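## Task

r1 begins in the delivery room and r2 in the mail room; the connecting door is locked but a service window is open. The delivery room table holds six parcels, each with a mail stop code printed on its top, and the mail room shelf holds letter trays with codes on their fronts. Every parcel whose code equals a tray's code must end up fully inside that tray's walls. Parcels with no matching tray must stay on the table, and every tray must stay on the shelf. At the end, release everything and move the robots away. Neither robot may tip over or finish leaning. A result that holds only because a robot is still holding it does not count.

## Robot and tools

ROBOTS. r1 and r2 are identical Hello Robot Stretch 4 units. Each has an omni-wheel base, a lift riding on a vertical mast, an arm that telescopes straight out, a wrist with yaw, pitch and roll, and a two-finger gripper. Each is about 1.6 m tall; the base edge lies within 0.23 m of the base origin. Each carries four cameras: <robot>_head_camera (420x560), <robot>_head_left_camera and <robot>_head_right_camera (fisheye, 420x672) and <robot>_wrist_camera (616x392). The two robots act independently and never wait for one another.

FRAMES. Each robot reports in its own base frame: origin on the floor under the base centre, x ahead, y to the left, z up. hand_pose is a point between the open fingertips, given in that frame; its printed value may be a little off. Odometry is relative to the base frame at the start of the scene; heading runs -3.142 to 3.142, positive to the left. Because each robot uses its own frames, relative positions between robots can only be judged from images, lidar_m and wrist_depth_mm.

execute_actions. Arguments: actions (a list holding one action, or empty to just read state and images) and cameras (list of camera names or "all"; omitted or null gives every camera, [] gives none; an unknown name rejects the call). One action is an object with keys "r1" and/or "r2". Under each robot key put "base", "joints" or both, plus optional "pace" and "contact_limits"; or put only {"end_of_arm": "enable_torque"}, which turns back on any wrist or gripper motor that shut itself off.
- base: exactly one relative move from where the last state report placed the base. translate_m: straight drive in metres, forward positive, -2 to 2. strafe_m: sideways in metres, left positive, -2 to 2. rotate_rad: turn in place, counter-clockwise positive, -3.2 to 3.2.
- joints: absolute targets, per robot, by name. lift_m 0 to 1.2 m; arm_m 0 to 0.55 m (extension); wrist_yaw_rad -1.134 to 4.276 (0 points ahead, positive turns left, 3.14 folded back, above 3.4 the arm may block it); wrist_pitch_rad -1.117 to 4.259 (0 level, 1.57 pointing down); wrist_roll_rad -1.117 to 4.259 (0 keeps the fingers level with each other; positive turns clockwise seen from behind); gripper_m -0.038 to 0.141, the fingertip gap in metres (negative squeezes the fingers together). A joint target past its range is clipped and reported; any other bad value or unknown key rejects the whole call with no motion.
- pace: "slow", "default", "fast", "max" (base up to 0.1/0.3/0.4/0.6 m/s and 1/2/3/4 rad/s; slower with the lift raised above 0.2).
- contact_limits: {"arm_m": value} from 0 (gentlest) to 0.75 (firmest), default 0.5.
Parts left out of an action may keep pushing toward an earlier target. If a result reports a stop, the rest of the calls in that same reply are skipped.

wait(seconds 0 to 10) lets time pass without new commands and returns state and images. zoom_image(camera, region [x0, y0, x1, y1] in pixels, top-left origin, at most 504x504) enlarges part of that camera's latest full image. read_manual(section "licences") returns licence text only. finished_scene(scene) ends the numbered scene for good and reports success.

ORDER. Start by unfolding each wrist, e.g. lift_m 0.4 with wrist_yaw_rad 0 together. Read parcel codes on the table and tray codes on the shelf, pass matching parcels through the service window between the robots, place them fully inside trays, release, retract, move clear, then call finished_scene.

RESULT LINES. base_status and joint_status tell how each commanded motion ended: "done" (base: wheels turned the full amount, even if slipping), "off_target", "contact_stop_at_<key>" (something blocked it; that part may go slack), "limit_stop_at_<name>", "time_out", "torque_fault" (wrist or gripper motor went limp; send enable_torque). on_its_own covers uncommanded parts; its "held at" is the held target, not the position. limit_stop_at_tilt means a lean over 6 degrees; lift, arm and wheels go slack. limit_stop_at_own_body means the joint nearly hit the robot; move it the other way. lidar_m: 12 distances in metres, 30-degree sectors starting straight ahead and going counter-clockwise (4th left, 7th behind, 10th right); "-" means nothing seen or closer than 0.25 m. wrist_depth_mm: 7x7 grid of depths, 100 to 2000 mm. base_tilt in degrees, forward and right positive, with a fixed offset up to about 1.5. turned_by_wheels vs turned_by_imu differing by over 0.1 rad suggests a bump or slip. motor_effort is percent of maximum with the peak in brackets; wheel positive means turning right.

GRIPPING. Command a gap smaller than the object to grasp; a tighter value squeezes harder and pulls it toward the wrist. Neither the gripper reading nor "done" proves a hold; at a command of 0 or above, a firm grip changes gripper effort noticeably. Fingertips pressed onto a surface can jam; raise the lift.

AVOID. Robots pressing or crashing into each other (fails the run); once touching, any further drive presses hard. Tipping: do not drive or turn carrying over 1 kg with arm_m above 0.2, especially at fast paces; avoid steady pushes with a high gripper or high contact limit. Drops, slams and hard pushes lower the result. Do not leave parcels held or resting on a robot at the end. Equal commands can move the two robots up to about 3 cm differently per metre, so avoid jointly carrying one load.

Each tool is called after "Emit:" as name(argument=value, ...) on one line, values as JSON.

## Session

Emit:
execute_actions(actions=[])

Scene clock: 0.00 s.
r1.base_odometry: x=+0.000 y=+0.000 heading=+0.000 (m, m, rad; r1's odometry frame)
r1.turned_by_wheels: +0.000 (rad since the last result)
r1.turned_by_imu: +0.000 (rad since the last result)
r1.base_tilt: forward=-0.3 right=+0.6 (deg)
r1.lidar_m: 2.53 0.97 0.73 0.71 0.74 0.71 0.66 0.70 1.01 3.11 1.56 1.87
r1.base_status: not commanded
r1.joint_positions: lift_m=+0.297 arm_m=-0.001 wrist_yaw_rad=+3.167 wrist_pitch_rad=-0.001 wrist_roll_rad=-0.009 gripper_m=+0.057
r1.joint_status: not commanded
r1.motor_effort: lift_m=+21 arm_m=-1 wrist_yaw_rad=+0 wrist_pitch_rad=-6 wrist_roll_rad=+1 gripper_m=-3 wheel_0=+1 wheel_1=+0 wheel_2=+0 (%)
r1.hand_pose: x=-0.1209 y=+0.0801 z=+0.4760 quat_wxyz=(-0.013, +0.001, -0.005, +1.000) (m; r1's base frame)
r1.wrist_depth_mm: - 139 239 831 798 788 778 / - 115 138 809 809 788 778 / - 114 137 809 798 788 768 / - 126 160 809 788 768 759 / 138 820 809 798 788 778 759 / 831 820 220 798 778 768 759 / 831 820 798 788 768 759 750
r2.base_odometry: x=+0.000 y=+0.000 heading=+0.000 (m, m, rad; r2's odometry frame)
r2.turned_by_wheels: +0.000 (rad since the last result)
r2.turned_by_imu: +0.000 (rad since the last result)
r2.base_tilt: forward=+0.1 right=+0.3 (deg)
r2.lidar_m: 2.75 2.90 2.99 2.85 2.68 1.42 0.86 0.84 0.94 1.24 2.05 2.11
r2.base_status: not commanded
r2.joint_positions: lift_m=+0.173 arm_m=+0.002 wrist_yaw_rad=+3.108 wrist_pitch_rad=+0.006 wrist_roll_rad=+0.010 gripper_m=+0.057
r2.joint_status: not commanded
r2.motor_effort: lift_m=+21 arm_m=+0 wrist_yaw_rad=+2 wrist_pitch_rad=-8 wrist_roll_rad=+0 gripper_m=-4 wheel_0=+0 wheel_1=+0 wheel_2=+0 (%)
r2.hand_pose: x=-0.1123 y=+0.0971 z=+0.3494 quat_wxyz=(+0.017, -0.003, +0.005, +1.000) (m; r2's base frame)
r2.wrist_depth_mm: - 139 1025 1308 1537 1863 - / - 121 167 1308 1537 1863 - / - 132 183 1336 1576 1921 - / 142 144 1118 1308 1576 1921 - / 904 991 1098 1336 1537 1863 - / 904 1008 202 1098 203 1205 1205 / 759 759 820 - 854 778 831
pictures: r1_head_camera, r1_head_left_camera, r1_head_right_camera, r1_wrist_camera, r2_head_camera, r2_head_left_camera, r2_head_right_camera, r2_wrist_camera
Images, in order (width x height): r1_head_camera 420x560, r1_head_left_camera 420x672, r1_head_right_camera 420x672, r1_wrist_camera 616x392, r2_head_camera 420x560, r2_head_left_camera 420x672, r2_head_right_camera 420x672, r2_wrist_camera 616x392.

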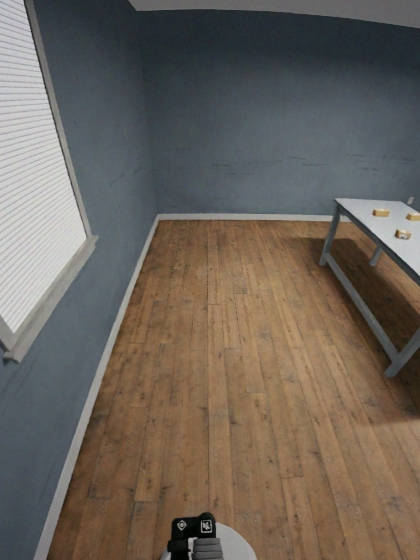

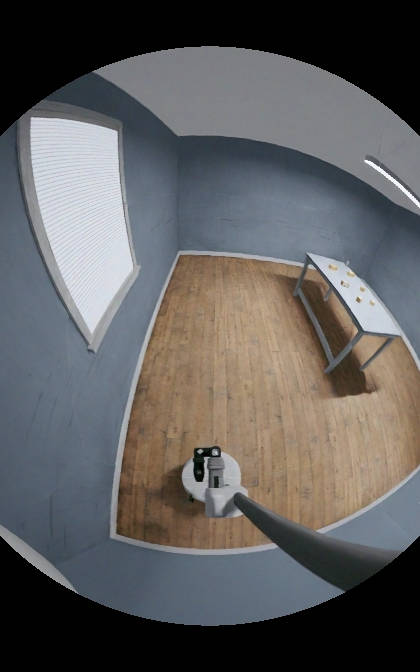

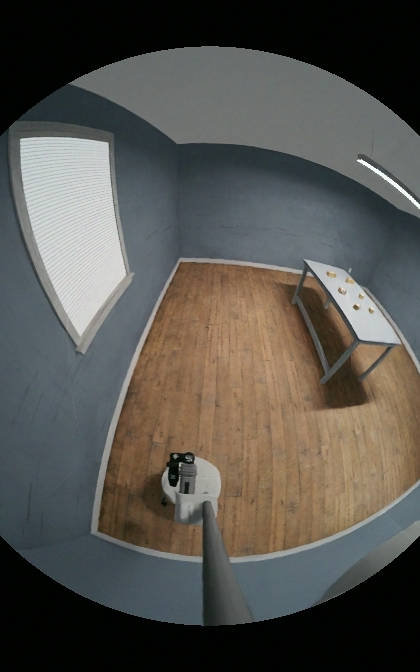

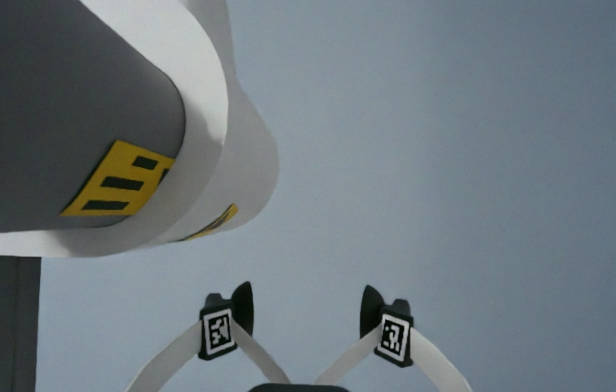

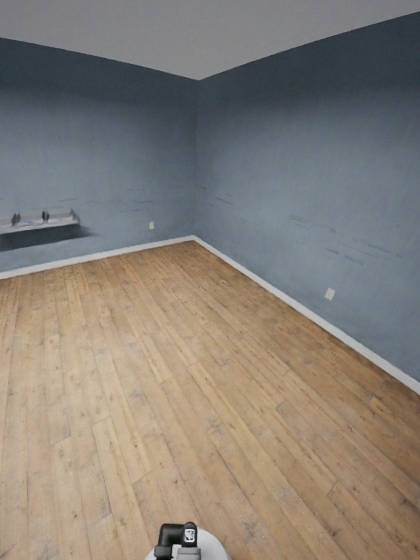

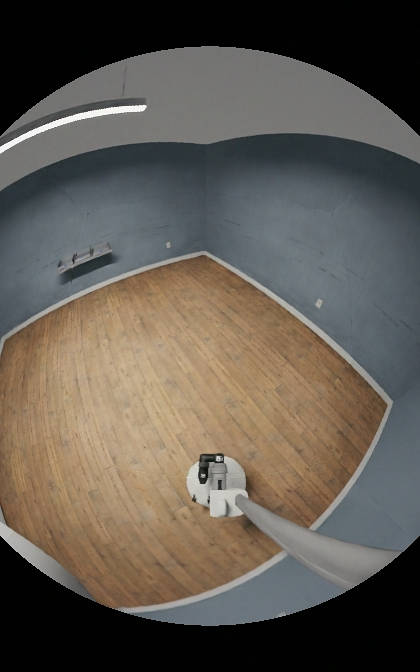

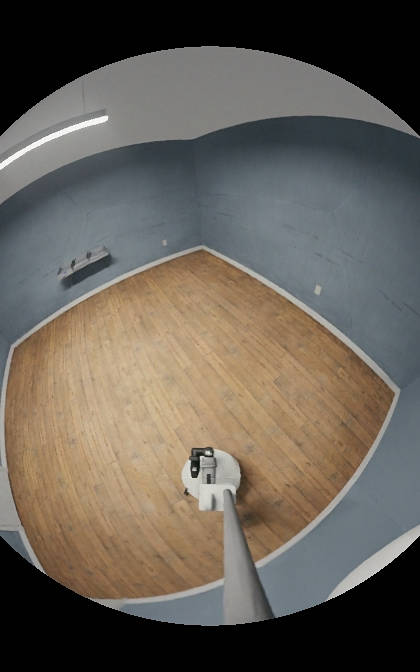

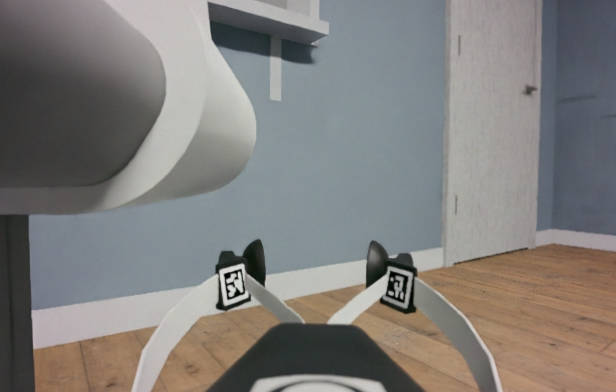

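Emit:
zoom_image(camera="r2_head_camera", region=[0, 190, 100, 260])

Emit:
execute_actions(actions=[{"r1": {"base": {"rotate_rad": -1.3}, "joints": {"lift_m": 0.4, "wrist_yaw_rad": 0}}, "r2": {"base": {"rotate_rad": 2.6}, "joints": {"lift_m": 0.4, "wrist_yaw_rad": 0}}}])

Region (0, 190, 100, 260) of r2_head_camera's 420x560 image, scaled by 5.040, with more detail than that image has; it fills the top 353 rows of this view, and the rest is white.

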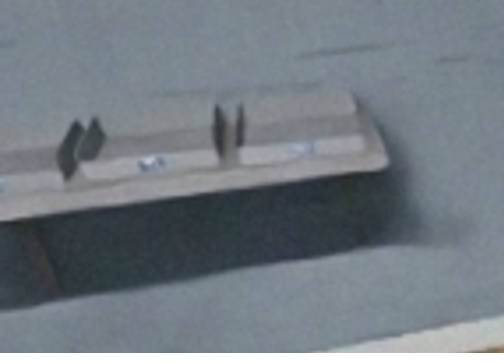

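Scene clock: 13.20 s.
r1.base_odometry: x=+0.000 y=+0.000 heading=-1.299 (m, m, rad; r1's odometry frame)
r1.turned_by_wheels: -1.299 (rad since the last result)
r1.turned_by_imu: -1.278 (rad since the last result)
r1.base_tilt: forward=-0.2 right=+0.6 (deg)
r1.lidar_m: 1.76 1.55 3.59 1.32 0.82 0.70 0.71 0.76 0.67 0.67 0.84 1.51
r1.base_status: done
r1.joint_positions: lift_m=+0.400 arm_m=-0.001 wrist_yaw_rad=+0.000 wrist_pitch_rad=-0.001 wrist_roll_rad=-0.009 gripper_m=+0.057
r1.joint_status: all done
r1.motor_effort: lift_m=+23(29) arm_m=-1(1) wrist_yaw_rad=+1(9) wrist_pitch_rad=-5(5) wrist_roll_rad=+0(3) gripper_m=-4(5) wheel_0=+4(9) wheel_1=+2(8) wheel_2=+2(8) (%)
r1.hand_pose: x=+0.4583 y=-0.0873 z=+0.5783 quat_wxyz=(+1.000, -0.005, +0.000, +0.000) (m; r1's base frame)
r1.wrist_depth_mm: - - - - - - - / - - - - - - - / - - - - - - - / - 1366 - - - - - / - - - - - - - / - - 220 - - - - / 1464 1308 1336 1464 1366 1618 1618
r2.base_odometry: x=+0.000 y=+0.000 heading=+2.600 (m, m, rad; r2's odometry frame)
r2.turned_by_wheels: +2.600 (rad since the last result)
r2.turned_by_imu: +2.618 (rad since the last result)
r2.base_tilt: forward=+0.0 right=+0.3 (deg)
r2.lidar_m: 1.48 0.89 0.81 0.95 1.23 2.04 2.10 2.73 2.95 2.99 2.89 2.66
r2.base_status: done
r2.joint_positions: lift_m=+0.400 arm_m=+0.002 wrist_yaw_rad=+0.000 wrist_pitch_rad=+0.006 wrist_roll_rad=+0.010 gripper_m=+0.057
r2.joint_status: all done
r2.motor_effort: lift_m=+24(26) arm_m=+0(1) wrist_yaw_rad=+1(6) wrist_pitch_rad=-8(8) wrist_roll_rad=+0(1) gripper_m=-3(4) wheel_0=+0(7) wheel_1=+1(3) wheel_2=+1(13) (%)
r2.hand_pose: x=+0.4616 y=-0.0873 z=+0.5762 quat_wxyz=(+1.000, +0.005, +0.003, +0.000) (m; r2's base frame)
r2.wrist_depth_mm: 854 1078 1397 - - - - / 854 1060 1430 - - - - / 866 1098 1430 - - - - / 878 1078 1430 - - - - / 878 1078 1308 - - - - / 878 1060 202 1661 202 1863 1863 / 891 1008 1281 - 1308 1182 1281
pictures: r1_head_camera, r1_head_left_camera, r1_head_right_camera, r1_wrist_camera, r2_head_camera, r2_head_left_camera, r2_head_right_camera, r2_wrist_camera
Images, in order (width x height): r1_head_camera 420x560, r1_head_left_camera 420x672, r1_head_right_camera 420x672, r1_wrist_camera 616x392, r2_head_camera 420x560, r2_head_left_camera 420x672, r2_head_right_camera 420x672, r2_wrist_camera 616x392.

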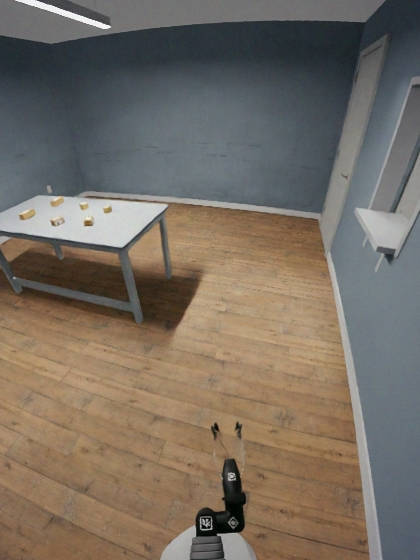

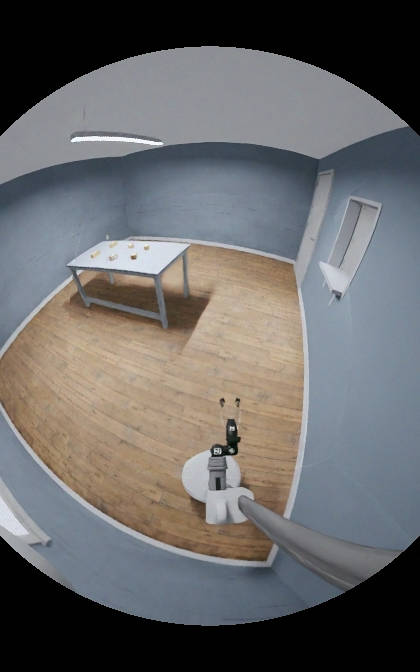

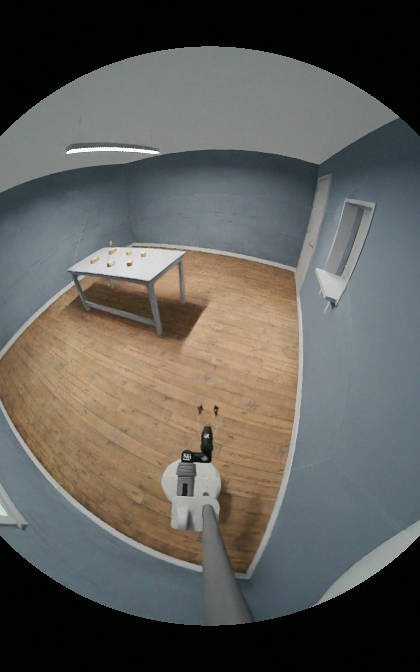

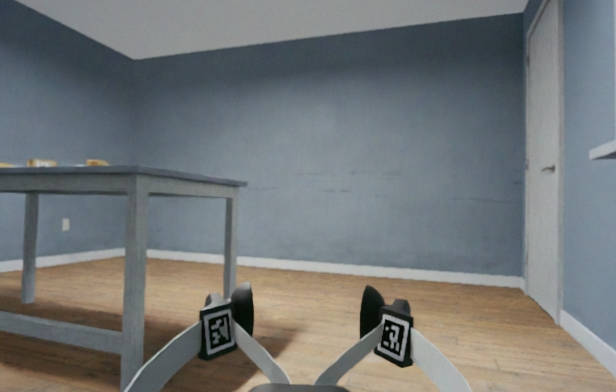

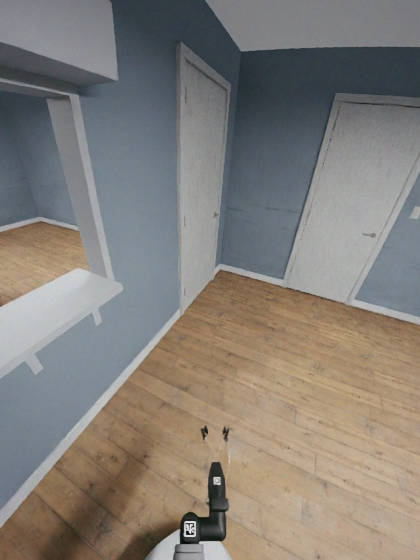

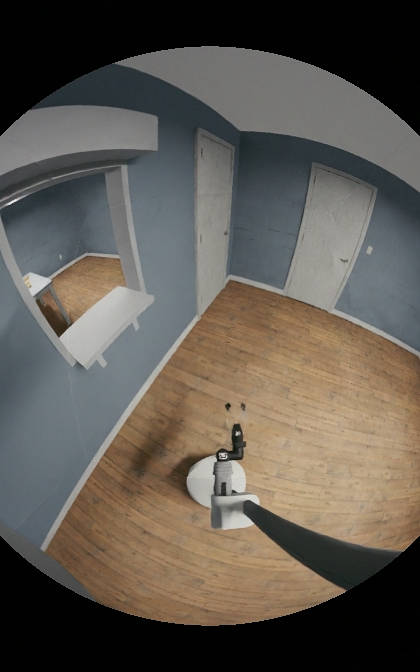

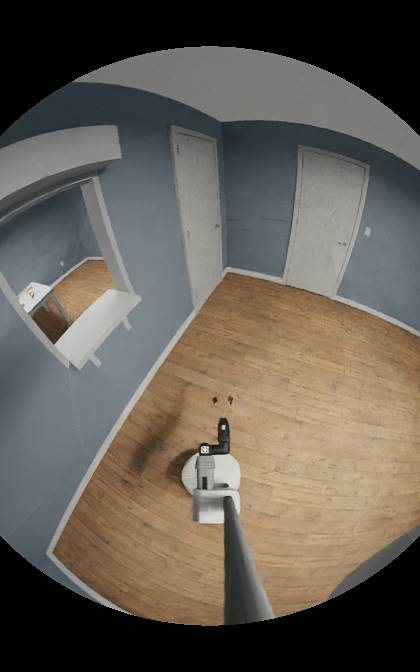

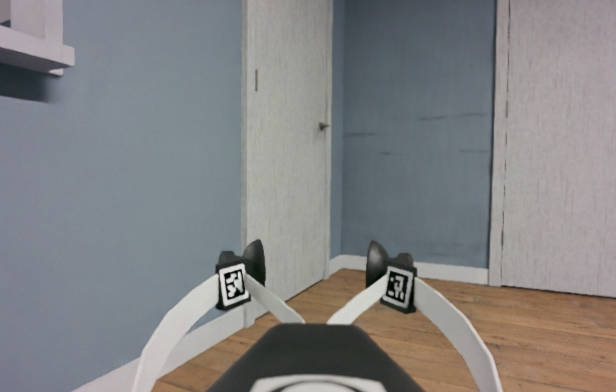

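Emit:
execute_actions(actions=[{"r1": {"base": {"rotate_rad": -0.28}, "pace": "fast"}, "r2": {"base": {"rotate_rad": -2.1}, "pace": "fast"}}], cameras=["r1_head_camera", "r2_head_camera"])

Scene clock: 78.63 s.
r1.base_odometry: x=+0.000 y=+0.000 heading=-1.579 (m, m, rad; r1's odometry frame)
r1.turned_by_wheels: -0.280 (rad since the last result)
r1.turned_by_imu: -0.275 (rad since the last result)
r1.base_tilt: forward=-0.3 right=+0.6 (deg)
r1.lidar_m: 3.03 1.55 1.85 2.52 0.97 0.74 0.70 0.77 0.71 0.66 0.74 1.03
r1.base_status: done
r1.joint_positions: lift_m=+0.400 arm_m=-0.001 wrist_yaw_rad=+0.000 wrist_pitch_rad=-0.001 wrist_roll_rad=-0.009 gripper_m=+0.057
r1.joint_status: not commanded
r1.motor_effort: lift_m=+23(23) arm_m=-1(1) wrist_yaw_rad=+1(1) wrist_pitch_rad=-6(5) wrist_roll_rad=+1(1) gripper_m=-4(3) wheel_0=+4(9) wheel_1=+0(8) wheel_2=+0(8) (%)
r1.hand_pose: x=+0.4582 y=-0.0875 z=+0.5783 quat_wxyz=(+1.000, -0.005, +0.000, +0.000) (m; r1's base frame)
r1.wrist_depth_mm: - - - - - - 1025 / - - - - - - 1008 / - - - - - 1756 1008 / - - - - - 1537 991 / - - - - - 1499 991 / - - 220 - - 1499 976 / 1464 1499 1336 1464 1366 1366 976
r2.base_odometry: x=+0.000 y=+0.000 heading=+0.500 (m, m, rad; r2's odometry frame)
r2.turned_by_wheels: -2.100 (rad since the last result)
r2.turned_by_imu: -2.116 (rad since the last result)
r2.base_tilt: forward=+0.1 right=+0.3 (deg)
r2.lidar_m: 2.92 2.99 2.89 2.67 1.45 0.89 0.83 0.96 1.22 2.05 2.09 2.71
r2.base_status: done
r2.joint_positions: lift_m=+0.400 arm_m=+0.002 wrist_yaw_rad=+0.000 wrist_pitch_rad=+0.006 wrist_roll_rad=+0.010 gripper_m=+0.057
r2.joint_status: not commanded
r2.motor_effort: lift_m=+23(24) arm_m=-1(1) wrist_yaw_rad=+2(0) wrist_pitch_rad=-7(7) wrist_roll_rad=+0(0) gripper_m=-3(5) wheel_0=+1(6) wheel_1=+0(8) wheel_2=+0(7) (%)
r2.hand_pose: x=+0.4615 y=-0.0875 z=+0.5763 quat_wxyz=(+1.000, +0.005, +0.003, +0.000) (m; r2's base frame)
r2.wrist_depth_mm: - - - - - - - / - - - - - - - / - - - - - - - / - - - - - - - / - - - - - - - / 1808 1756 202 1708 203 1808 1863 / 1229 1182 1255 - 1308 1205 1255
pictures: r1_head_camera, r2_head_camera
Images, in order (width x height): r1_head_camera 420x560, r2_head_camera 420x560.

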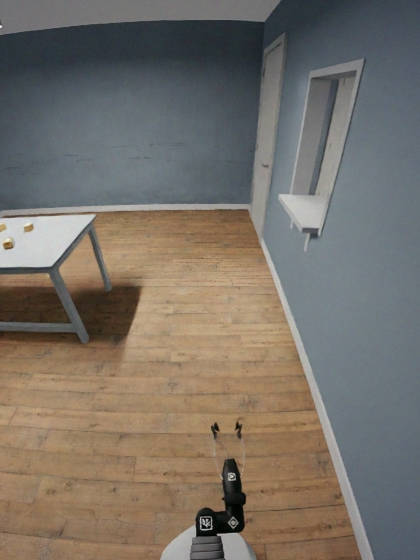

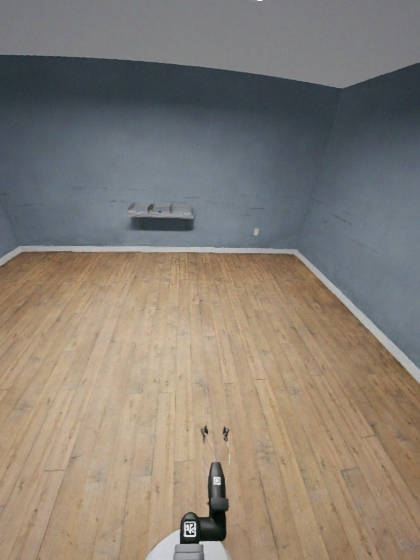

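Emit:
execute_actions(actions=[{"r1": {"base": {"strafe_m": 1.75}, "joints": {"lift_m": 1.0, "wrist_pitch_rad": 0.9, "gripper_m": 0.12}, "pace": "max"}, "r2": {"base": {"translate_m": 1.9}, "joints": {"lift_m": 0.75}, "pace": "max"}}], cameras=["r1_head_camera", "r2_head_camera", "r1_wrist_camera", "r2_wrist_camera"])

Scene clock: 93.03 s.
r1.base_odometry: x=+1.750 y=-0.014 heading=-1.579 (m, m, rad; r1's odometry frame)
r1.turned_by_wheels: +0.000 (rad since the last result)
r1.turned_by_imu: -0.002 (rad since the last result)
r1.base_tilt: forward=-0.3 right=+0.6 (deg)
r1.lidar_m: 1.29 1.36 1.89 1.82 0.91 0.68 0.64 0.67 0.97 2.43 2.54 1.32
r1.base_status: done
r1.joint_positions: lift_m=+1.000 arm_m=-0.001 wrist_yaw_rad=+0.000 wrist_pitch_rad=+0.901 wrist_roll_rad=-0.009 gripper_m=+0.120
r1.joint_status: all done
r1.motor_effort: lift_m=+21(31) arm_m=-1(1) wrist_yaw_rad=+1(1) wrist_pitch_rad=-3(3) wrist_roll_rad=-2(1) gripper_m=+0(4) wheel_0=+0(16) wheel_1=-1(16) wheel_2=+0(0) (%)
r1.hand_pose: x=+0.3488 y=-0.0874 z=+0.9520 quat_wxyz=(+0.900, -0.004, +0.436, +0.002) (m; r1's base frame)
r1.wrist_depth_mm: - - - - - - - / - 1921 - - - - 1921 / 1708 1661 1661 1618 1618 1618 1708 / 1499 1464 1499 1537 1499 1499 1499 / 1336 1336 1336 1336 1336 1336 1366 / 1205 1182 1182 1205 1205 1229 1205 / 1098 1060 1078 1078 1060 1078 1098
r2.base_odometry: x=+1.667 y=+0.912 heading=+0.501 (m, m, rad; r2's odometry frame)
r2.turned_by_wheels: +0.000 (rad since the last result)
r2.turned_by_imu: +0.007 (rad since the last result)
r2.base_tilt: forward=-0.1 right=+0.3 (deg)
r2.lidar_m: 1.02 1.05 1.40 2.86 2.91 3.03 2.83 2.86 1.99 1.88 1.91 1.58
r2.base_status: done
r2.joint_positions: lift_m=+0.750 arm_m=+0.002 wrist_yaw_rad=+0.000 wrist_pitch_rad=+0.006 wrist_roll_rad=+0.010 gripper_m=+0.057
r2.joint_status: all done
r2.motor_effort: lift_m=+22(24) arm_m=-1(1) wrist_yaw_rad=+0(2) wrist_pitch_rad=-7(7) wrist_roll_rad=-1(1) gripper_m=-4(4) wheel_0=+1(5) wheel_1=+1(12) wheel_2=+1(14) (%)
r2.hand_pose: x=+0.4615 y=-0.0874 z=+0.9264 quat_wxyz=(+1.000, +0.005, +0.003, +0.000) (m; r2's base frame)
r2.wrist_depth_mm: 1205 1205 1229 1255 1281 1308 1336 / 1205 1229 1255 1255 1281 1308 1336 / 1229 1229 1281 1281 1308 1308 1336 / 1205 1255 1255 1281 1308 1336 1336 / 1025 946 891 1308 1308 1336 1366 / 1255 1281 202 1308 202 1366 1397 / 1255 1281 1281 - 1336 1366 1366
pictures: r1_head_camera, r1_wrist_camera, r2_head_camera, r2_wrist_camera
Images, in order (width x height): r1_head_camera 420x560, r1_wrist_camera 616x392, r2_head_camera 420x560, r2_wrist_camera 616x392.

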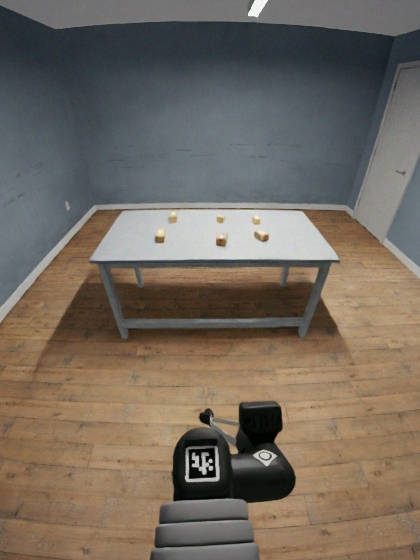

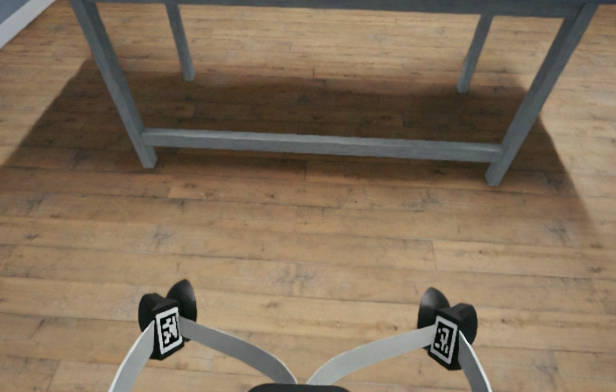

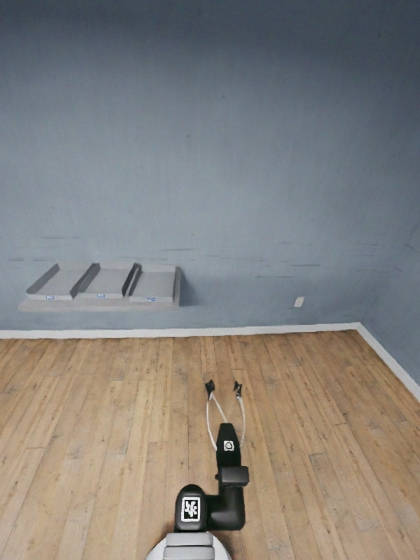

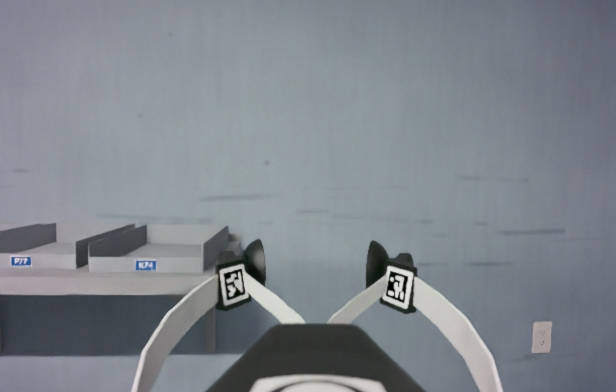

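Emit:
zoom_image(camera="r2_head_camera", region=[15, 255, 195, 325])

Emit:
zoom_image(camera="r2_wrist_camera", region=[0, 210, 250, 300])

Emit:
zoom_image(camera="r1_head_camera", region=[140, 200, 290, 260])

Region (15, 255, 195, 325) of r2_head_camera's 420x560 image, scaled by 2.800, with more detail than that image has.

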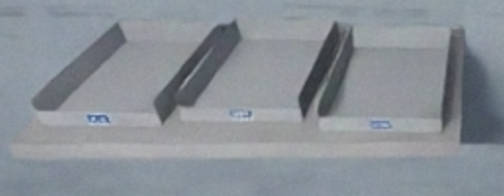

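Region (0, 210, 250, 300) of r2_wrist_camera's 616x392 image, scaled by 2.016; it fills the top 181 rows of this view, and the rest is white.

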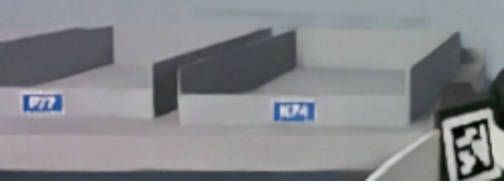

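Region (140, 200, 290, 260) of r1_head_camera's 420x560 image, scaled by 3.360, with more detail than that image has; it fills the top 202 rows of this view, and the rest is white.

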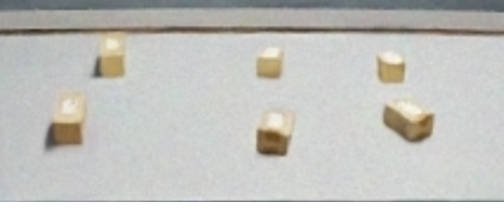

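Emit:
execute_actions(actions=[{"r1": {"base": {"translate_m": 0.9}, "joints": {"lift_m": 1.1, "wrist_pitch_rad": 0.8}, "pace": "max"}, "r2": {"base": {"strafe_m": 0.62}, "joints": {"lift_m": 0.7}, "pace": "max"}}], cameras=["r1_head_camera", "r2_head_camera", "r1_wrist_camera", "r2_wrist_camera"])

Scene clock: 116.17 s.
r1.base_odometry: x=+1.743 y=-0.914 heading=-1.579 (m, m, rad; r1's odometry frame)
r1.turned_by_wheels: +0.000 (rad since the last result)
r1.turned_by_imu: -0.002 (rad since the last result)
r1.base_tilt: forward=-0.3 right=+0.6 (deg)
r1.lidar_m: 0.38 0.42 0.61 1.81 1.91 1.60 1.53 1.64 2.32 2.43 0.59 0.40
r1.base_status: done
r1.joint_positions: lift_m=+1.100 arm_m=-0.001 wrist_yaw_rad=+0.000 wrist_pitch_rad=+0.802 wrist_roll_rad=-0.009 gripper_m=+0.120
r1.joint_status: all done
r1.motor_effort: lift_m=+22(25) arm_m=-1(1) wrist_yaw_rad=+2(0) wrist_pitch_rad=-3(9) wrist_roll_rad=+2(2) gripper_m=+0(3) wheel_0=+4(9) wheel_1=+1(5) wheel_2=+1(11) (%)
r1.hand_pose: x=+0.3704 y=-0.0874 z=+1.0708 quat_wxyz=(+0.921, -0.004, +0.390, +0.002) (m; r1's base frame)
r1.wrist_depth_mm: - - - - - - - / - - - - - - - / 854 854 820 854 854 854 866 / 715 699 723 723 723 732 732 / 627 615 627 615 615 621 621 / 554 544 544 559 549 559 559 / 496 480 488 492 480 484 504
r2.base_odometry: x=+1.369 y=+1.456 heading=+0.501 (m, m, rad; r2's odometry frame)
r2.turned_by_wheels: +0.000 (rad since the last result)
r2.turned_by_imu: +0.000 (rad since the last result)
r2.base_tilt: forward=+0.1 right=+0.3 (deg)
r2.lidar_m: 0.96 1.00 1.91 2.25 2.31 2.94 2.87 2.93 2.69 2.50 2.22 1.08
r2.base_status: done
r2.joint_positions: lift_m=+0.700 arm_m=+0.002 wrist_yaw_rad=+0.000 wrist_pitch_rad=+0.006 wrist_roll_rad=+0.010 gripper_m=+0.057
r2.joint_status: all done
r2.motor_effort: lift_m=+18(20) arm_m=-1(1) wrist_yaw_rad=+2(2) wrist_pitch_rad=-9(10) wrist_roll_rad=+0(1) gripper_m=-4(4) wheel_0=+2(10) wheel_1=-1(13) wheel_2=+0(2) (%)
r2.hand_pose: x=+0.4615 y=-0.0874 z=+0.8766 quat_wxyz=(+1.000, +0.005, +0.003, +0.000) (m; r2's base frame)
r2.wrist_depth_mm: 1160 1182 1182 1205 1229 1255 1281 / 1160 1182 1205 1205 1255 1255 1281 / 1160 1182 1205 1229 1255 1281 1281 / 1182 1205 1205 1255 1255 1308 1308 / 1182 809 759 854 820 878 1308 / 1182 1205 202 1255 203 1281 1336 / 1205 1229 1229 - 1308 1308 1336
pictures: r1_head_camera, r1_wrist_camera, r2_head_camera, r2_wrist_camera
Images, in order (width x height): r1_head_camera 420x560, r1_wrist_camera 616x392, r2_head_camera 420x560, r2_wrist_camera 616x392.

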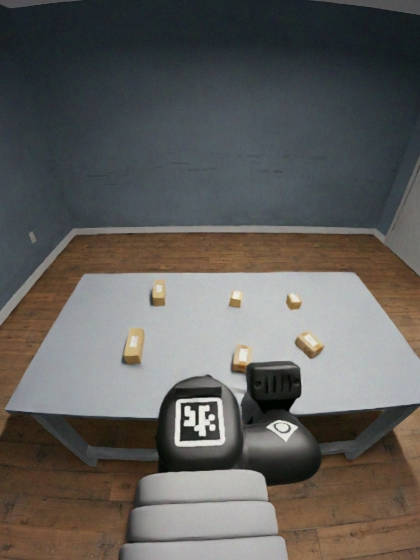

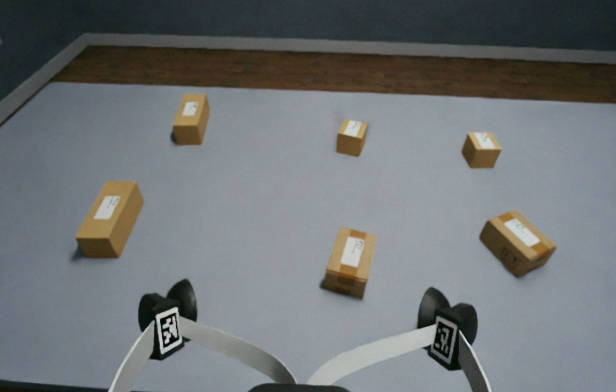

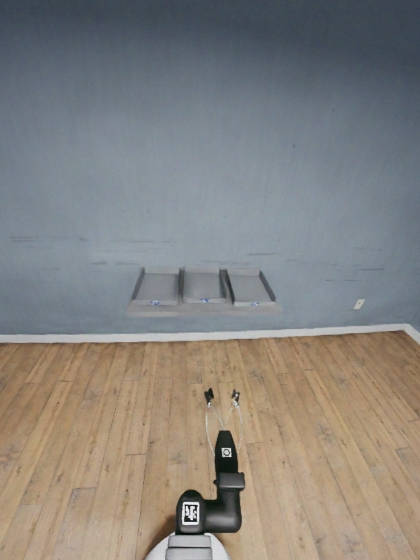

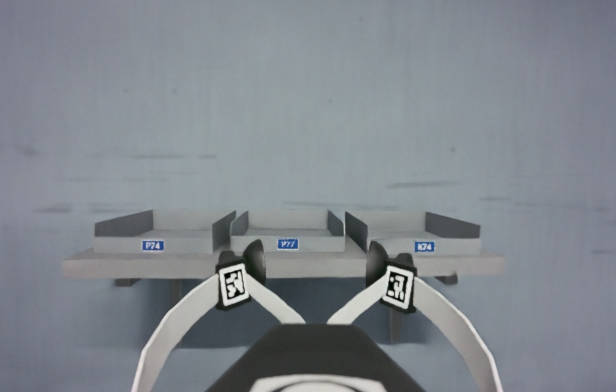

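Emit:
zoom_image(camera="r2_wrist_camera", region=[130, 225, 450, 265])

Emit:
zoom_image(camera="r2_head_camera", region=[140, 285, 280, 320])

Emit:
zoom_image(camera="r1_wrist_camera", region=[310, 110, 570, 310])

Emit:
zoom_image(camera="r1_wrist_camera", region=[60, 80, 260, 270])

Region (130, 225, 450, 265) of r2_wrist_camera's 616x392 image, scaled by 1.575; it fills the top 63 rows of this view, and the rest is white.

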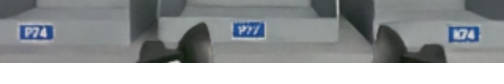

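Region (140, 285, 280, 320) of r2_head_camera's 420x560 image, scaled by 3.600, with more detail than that image has; it fills the top 126 rows of this view, and the rest is white.

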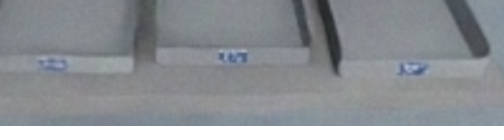

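Region (310, 110, 570, 310) of r1_wrist_camera's 616x392 image, scaled by 1.938; it fills the top 388 rows of this view, and the rest is white.

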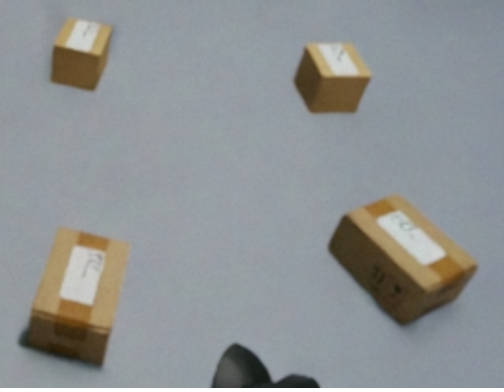

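Region (60, 80, 260, 270) of r1_wrist_camera's 616x392 image, scaled by 2.520; it fills the top 479 rows of this view, and the rest is white.

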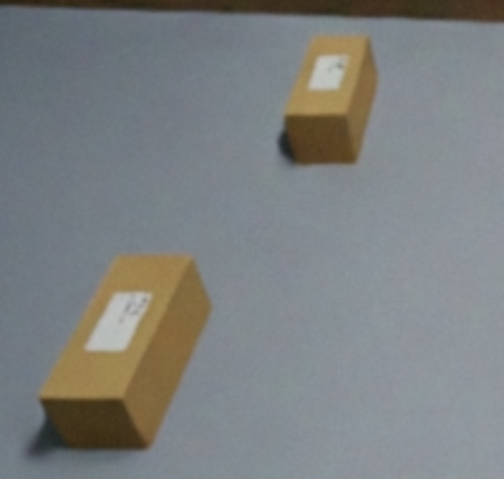

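Emit:
zoom_image(camera="r1_head_camera", region=[220, 325, 330, 385])

Emit:
zoom_image(camera="r1_head_camera", region=[110, 320, 160, 375])

Region (220, 325, 330, 385) of r1_head_camera's 420x560 image, scaled by 4.582, with more detail than that image has; it fills the top 275 rows of this view, and the rest is white.

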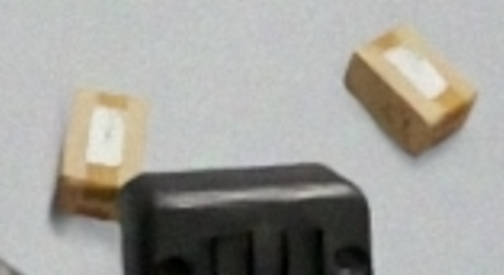

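Region (110, 320, 160, 375) of r1_head_camera's 420x560 image, scaled by 9.164, with more detail than that image has; it fills the left 458 columns of this view, and the rest is white.

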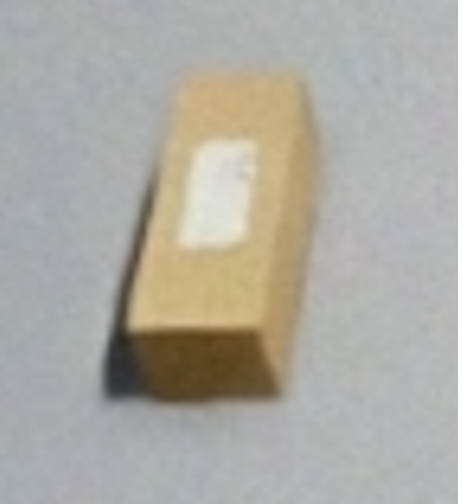

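Emit:
execute_actions(actions=[{"r1": {"base": {"translate_m": 0.12}, "joints": {"lift_m": 1.04, "wrist_pitch_rad": 1.25, "arm_m": 0.3, "gripper_m": 0.14}, "pace": "fast"}, "r2": {"base": {"rotate_rad": 0.04}, "joints": {"lift_m": 0.65, "arm_m": 0.3}, "pace": "fast"}}], cameras=["r1_head_camera", "r2_head_camera", "r1_wrist_camera", "r2_wrist_camera"])

Scene clock: 209.43 s.
r1.base_odometry: x=+1.742 y=-1.034 heading=-1.578 (m, m, rad; r1's odometry frame)
r1.turned_by_wheels: +0.000 (rad since the last result)
r1.turned_by_imu: +0.000 (rad since the last result)
r1.base_tilt: forward=-0.3 right=+0.6 (deg)
r1.lidar_m: 0.26 0.30 0.44 1.80 1.90 1.72 1.66 1.74 2.48 2.40 0.43 0.30
r1.base_status: done
r1.joint_positions: lift_m=+1.040 arm_m=+0.299 wrist_yaw_rad=+0.000 wrist_pitch_rad=+1.250 wrist_roll_rad=-0.009 gripper_m=+0.140
r1.joint_status: all done
r1.motor_effort: lift_m=+19(24) arm_m=+4(4) wrist_yaw_rad=-1(1) wrist_pitch_rad=+0(0) wrist_roll_rad=+1(1) gripper_m=+0(2) wheel_0=+3(7) wheel_1=+2(5) wheel_2=-1(10) (%)
r1.hand_pose: x=+0.5610 y=-0.0874 z=+0.9446 quat_wxyz=(+0.811, -0.004, +0.585, +0.003) (m; r1's base frame)
r1.wrist_depth_mm: 517 508 521 517 517 517 517 / 477 484 488 488 442 484 484 / 459 462 459 459 459 459 452 / 439 436 433 436 433 433 433 / 410 415 415 413 413 410 410 / 397 212 392 394 392 384 392 / 375 373 373 156 324 366 373
r2.base_odometry: x=+1.369 y=+1.456 heading=+0.541 (m, m, rad; r2's odometry frame)
r2.turned_by_wheels: +0.040 (rad since the last result)
r2.turned_by_imu: +0.040 (rad since the last result)
r2.base_tilt: forward=+0.0 right=+0.4 (deg)
r2.lidar_m: 0.97 1.02 1.97 2.26 2.33 3.03 2.88 2.96 2.65 2.51 2.14 1.04
r2.base_status: done
r2.joint_positions: lift_m=+0.650 arm_m=+0.299 wrist_yaw_rad=+0.000 wrist_pitch_rad=+0.006 wrist_roll_rad=+0.010 gripper_m=+0.057
r2.joint_status: all done
r2.motor_effort: lift_m=+17(14) arm_m=+6(8) wrist_yaw_rad=+2(2) wrist_pitch_rad=-8(8) wrist_roll_rad=+0(0) gripper_m=-4(4) wheel_0=-2(4) wheel_1=+0(3) wheel_2=+0(4) (%)
r2.hand_pose: x=+0.7584 y=-0.0874 z=+0.8268 quat_wxyz=(+1.000, +0.005, +0.003, +0.000) (m; r2's base frame)
r2.wrist_depth_mm: 891 891 891 904 904 931 917 / 904 891 917 904 931 917 931 / 904 904 917 931 931 931 946 / 904 917 904 931 946 946 946 / 521 521 508 544 521 521 517 / 931 904 202 473 202 480 960 / 931 931 946 - 960 960 976
pictures: r1_head_camera, r1_wrist_camera, r2_head_camera, r2_wrist_camera
Images, in order (width x height): r1_head_camera 420x560, r1_wrist_camera 616x392, r2_head_camera 420x560, r2_wrist_camera 616x392.

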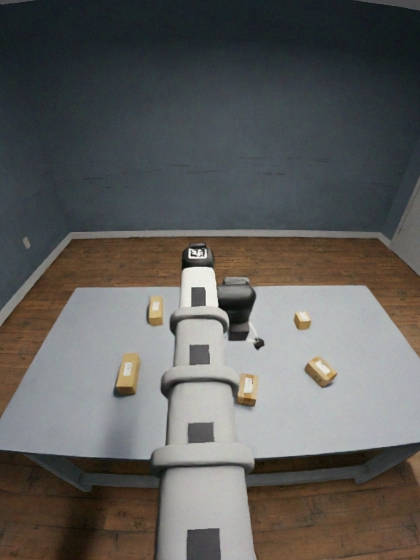

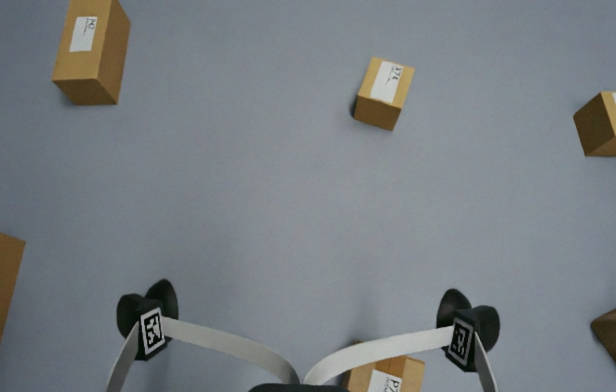

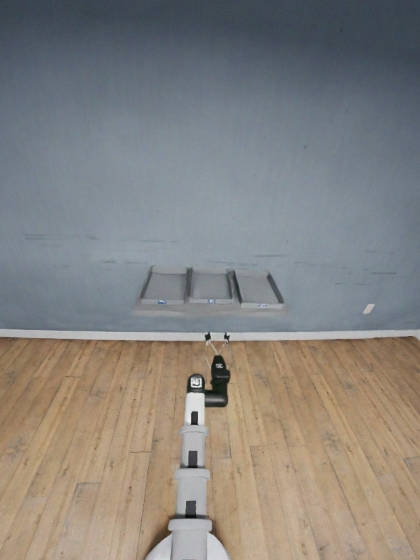

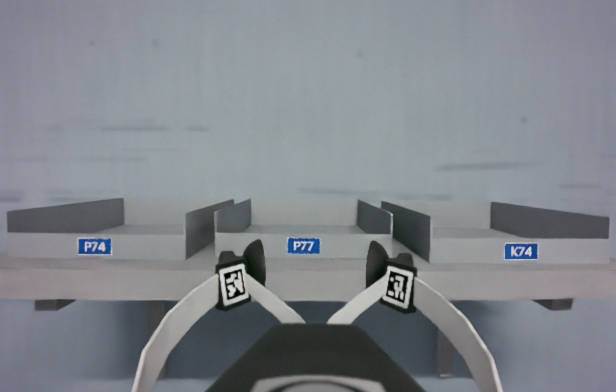

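Emit:
zoom_image(camera="r1_wrist_camera", region=[340, 45, 430, 135])

Emit:
zoom_image(camera="r1_wrist_camera", region=[40, 0, 150, 110])

Emit:
zoom_image(camera="r1_wrist_camera", region=[340, 342, 440, 392])

Region (340, 45, 430, 135) of r1_wrist_camera's 616x392 image, scaled by 5.600.

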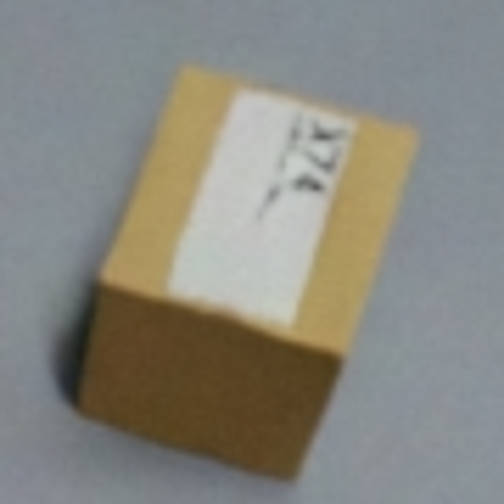

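Region (40, 0, 150, 110) of r1_wrist_camera's 616x392 image, scaled by 4.582.

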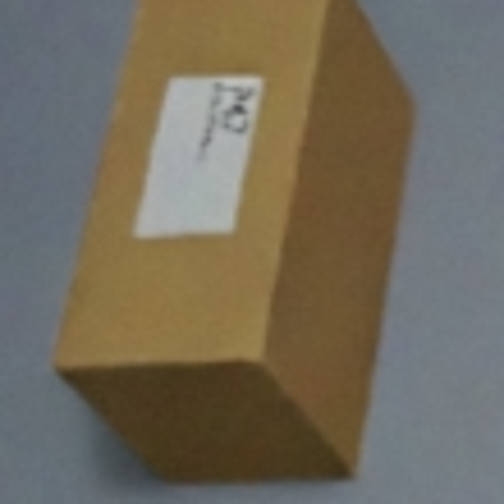

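Region (340, 342, 440, 392) of r1_wrist_camera's 616x392 image, scaled by 5.040.

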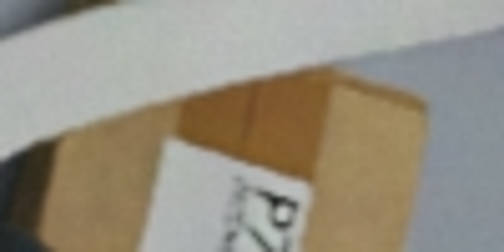

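Emit:
execute_actions(actions=[{"r1": {"base": {"strafe_m": -0.2}, "joints": {"lift_m": 0.99, "wrist_pitch_rad": 1.45, "arm_m": 0.22}, "pace": "fast"}, "r2": {"base": {"rotate_rad": 3.12}, "joints": {"lift_m": 0.3, "arm_m": 0.0}, "pace": "fast"}}], cameras=["r2_head_camera", "r1_wrist_camera"])

Scene clock: 254.73 s.
r1.base_odometry: x=+1.542 y=-1.033 heading=-1.578 (m, m, rad; r1's odometry frame)
r1.turned_by_wheels: +0.000 (rad since the last result)
r1.turned_by_imu: +0.000 (rad since the last result)
r1.base_tilt: forward=-0.2 right=+0.6 (deg)
r1.lidar_m: 0.27 0.30 0.41 2.00 2.12 1.74 1.67 1.74 2.32 2.22 0.38 0.28
r1.base_status: done
r1.joint_positions: lift_m=+0.990 arm_m=+0.221 wrist_yaw_rad=+0.000 wrist_pitch_rad=+1.450 wrist_roll_rad=-0.009 gripper_m=+0.140
r1.joint_status: all done
r1.motor_effort: lift_m=+19(17) arm_m=-4(5) wrist_yaw_rad=+1(1) wrist_pitch_rad=+1(4) wrist_roll_rad=-2(0) gripper_m=+1(1) wheel_0=+3(11) wheel_1=+1(10) wheel_2=+0(0) (%)
r1.hand_pose: x=+0.4263 y=-0.0874 z=+0.8820 quat_wxyz=(+0.748, -0.003, +0.663, +0.003) (m; r1's base frame)
r1.wrist_depth_mm: 377 375 375 375 373 373 373 / 368 366 366 366 364 364 364 / 359 359 357 357 353 303 355 / 353 300 347 349 347 298 345 / 343 296 342 342 340 340 338 / 336 212 334 332 332 329 330 / 329 327 325 156 324 324 324
r2.base_odometry: x=+1.369 y=+1.456 heading=-2.623 (m, m, rad; r2's odometry frame)
r2.turned_by_wheels: +3.120 (rad since the last result)
r2.turned_by_imu: +3.143 (rad since the last result)
r2.base_tilt: forward=+0.0 right=+0.3 (deg)
r2.lidar_m: 2.76 2.94 2.68 2.50 2.24 1.05 0.96 1.00 1.92 2.25 2.30 2.97
r2.base_status: done
r2.joint_positions: lift_m=+0.300 arm_m=+0.003 wrist_yaw_rad=+0.000 wrist_pitch_rad=+0.006 wrist_roll_rad=+0.010 gripper_m=+0.057
r2.joint_status: all done
joint sent to its limit — the command would take r2.arm_m past its lower limit, so that joint was sent only as far as its limit.
r2.motor_effort: lift_m=+17(21) arm_m=-6(6) wrist_yaw_rad=+1(0) wrist_pitch_rad=-8(7) wrist_roll_rad=+0(1) gripper_m=-3(4) wheel_0=-2(7) wheel_1=+1(8) wheel_2=+1(9) (%)
r2.hand_pose: x=+0.4625 y=-0.0873 z=+0.4767 quat_wxyz=(+1.000, +0.005, +0.003, +0.000) (m; r2's base frame)
r2.wrist_depth_mm: - - - - - - - / - - - - - - - / - - - - - - - / - - - - - - - / - - - - - - - / 1464 1499 202 1430 202 1537 1576 / 1042 1008 1060 - 1118 1008 1078
pictures: r1_wrist_camera, r2_head_camera
Images, in order (width x height): r1_wrist_camera 616x392, r2_head_camera 420x560.

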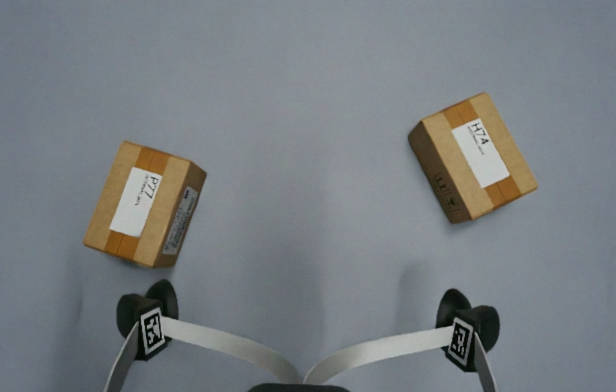

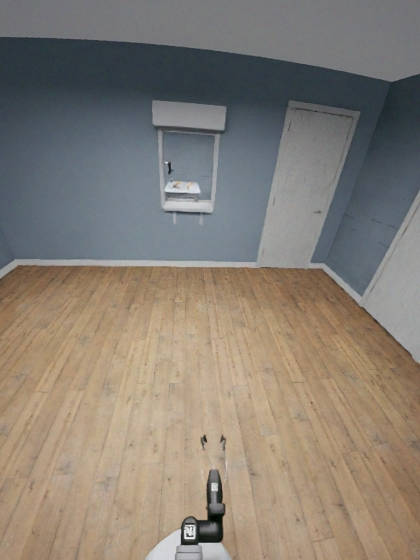

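Emit:
zoom_image(camera="r1_wrist_camera", region=[80, 130, 220, 270])

Emit:
zoom_image(camera="r1_wrist_camera", region=[410, 85, 550, 225])

Region (80, 130, 220, 270) of r1_wrist_camera's 616x392 image, scaled by 3.600.

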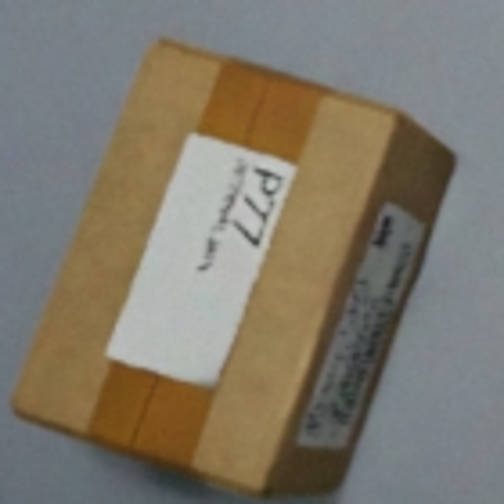

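Region (410, 85, 550, 225) of r1_wrist_camera's 616x392 image, scaled by 3.600.

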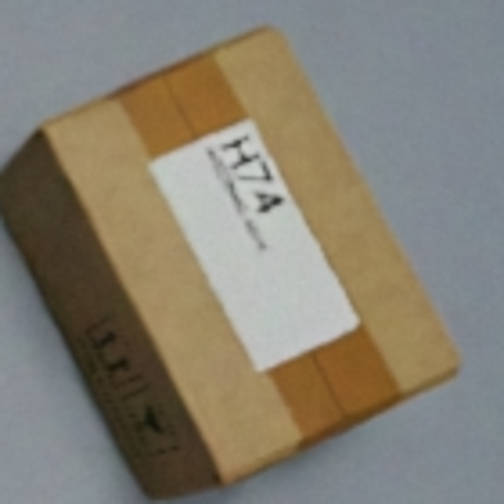

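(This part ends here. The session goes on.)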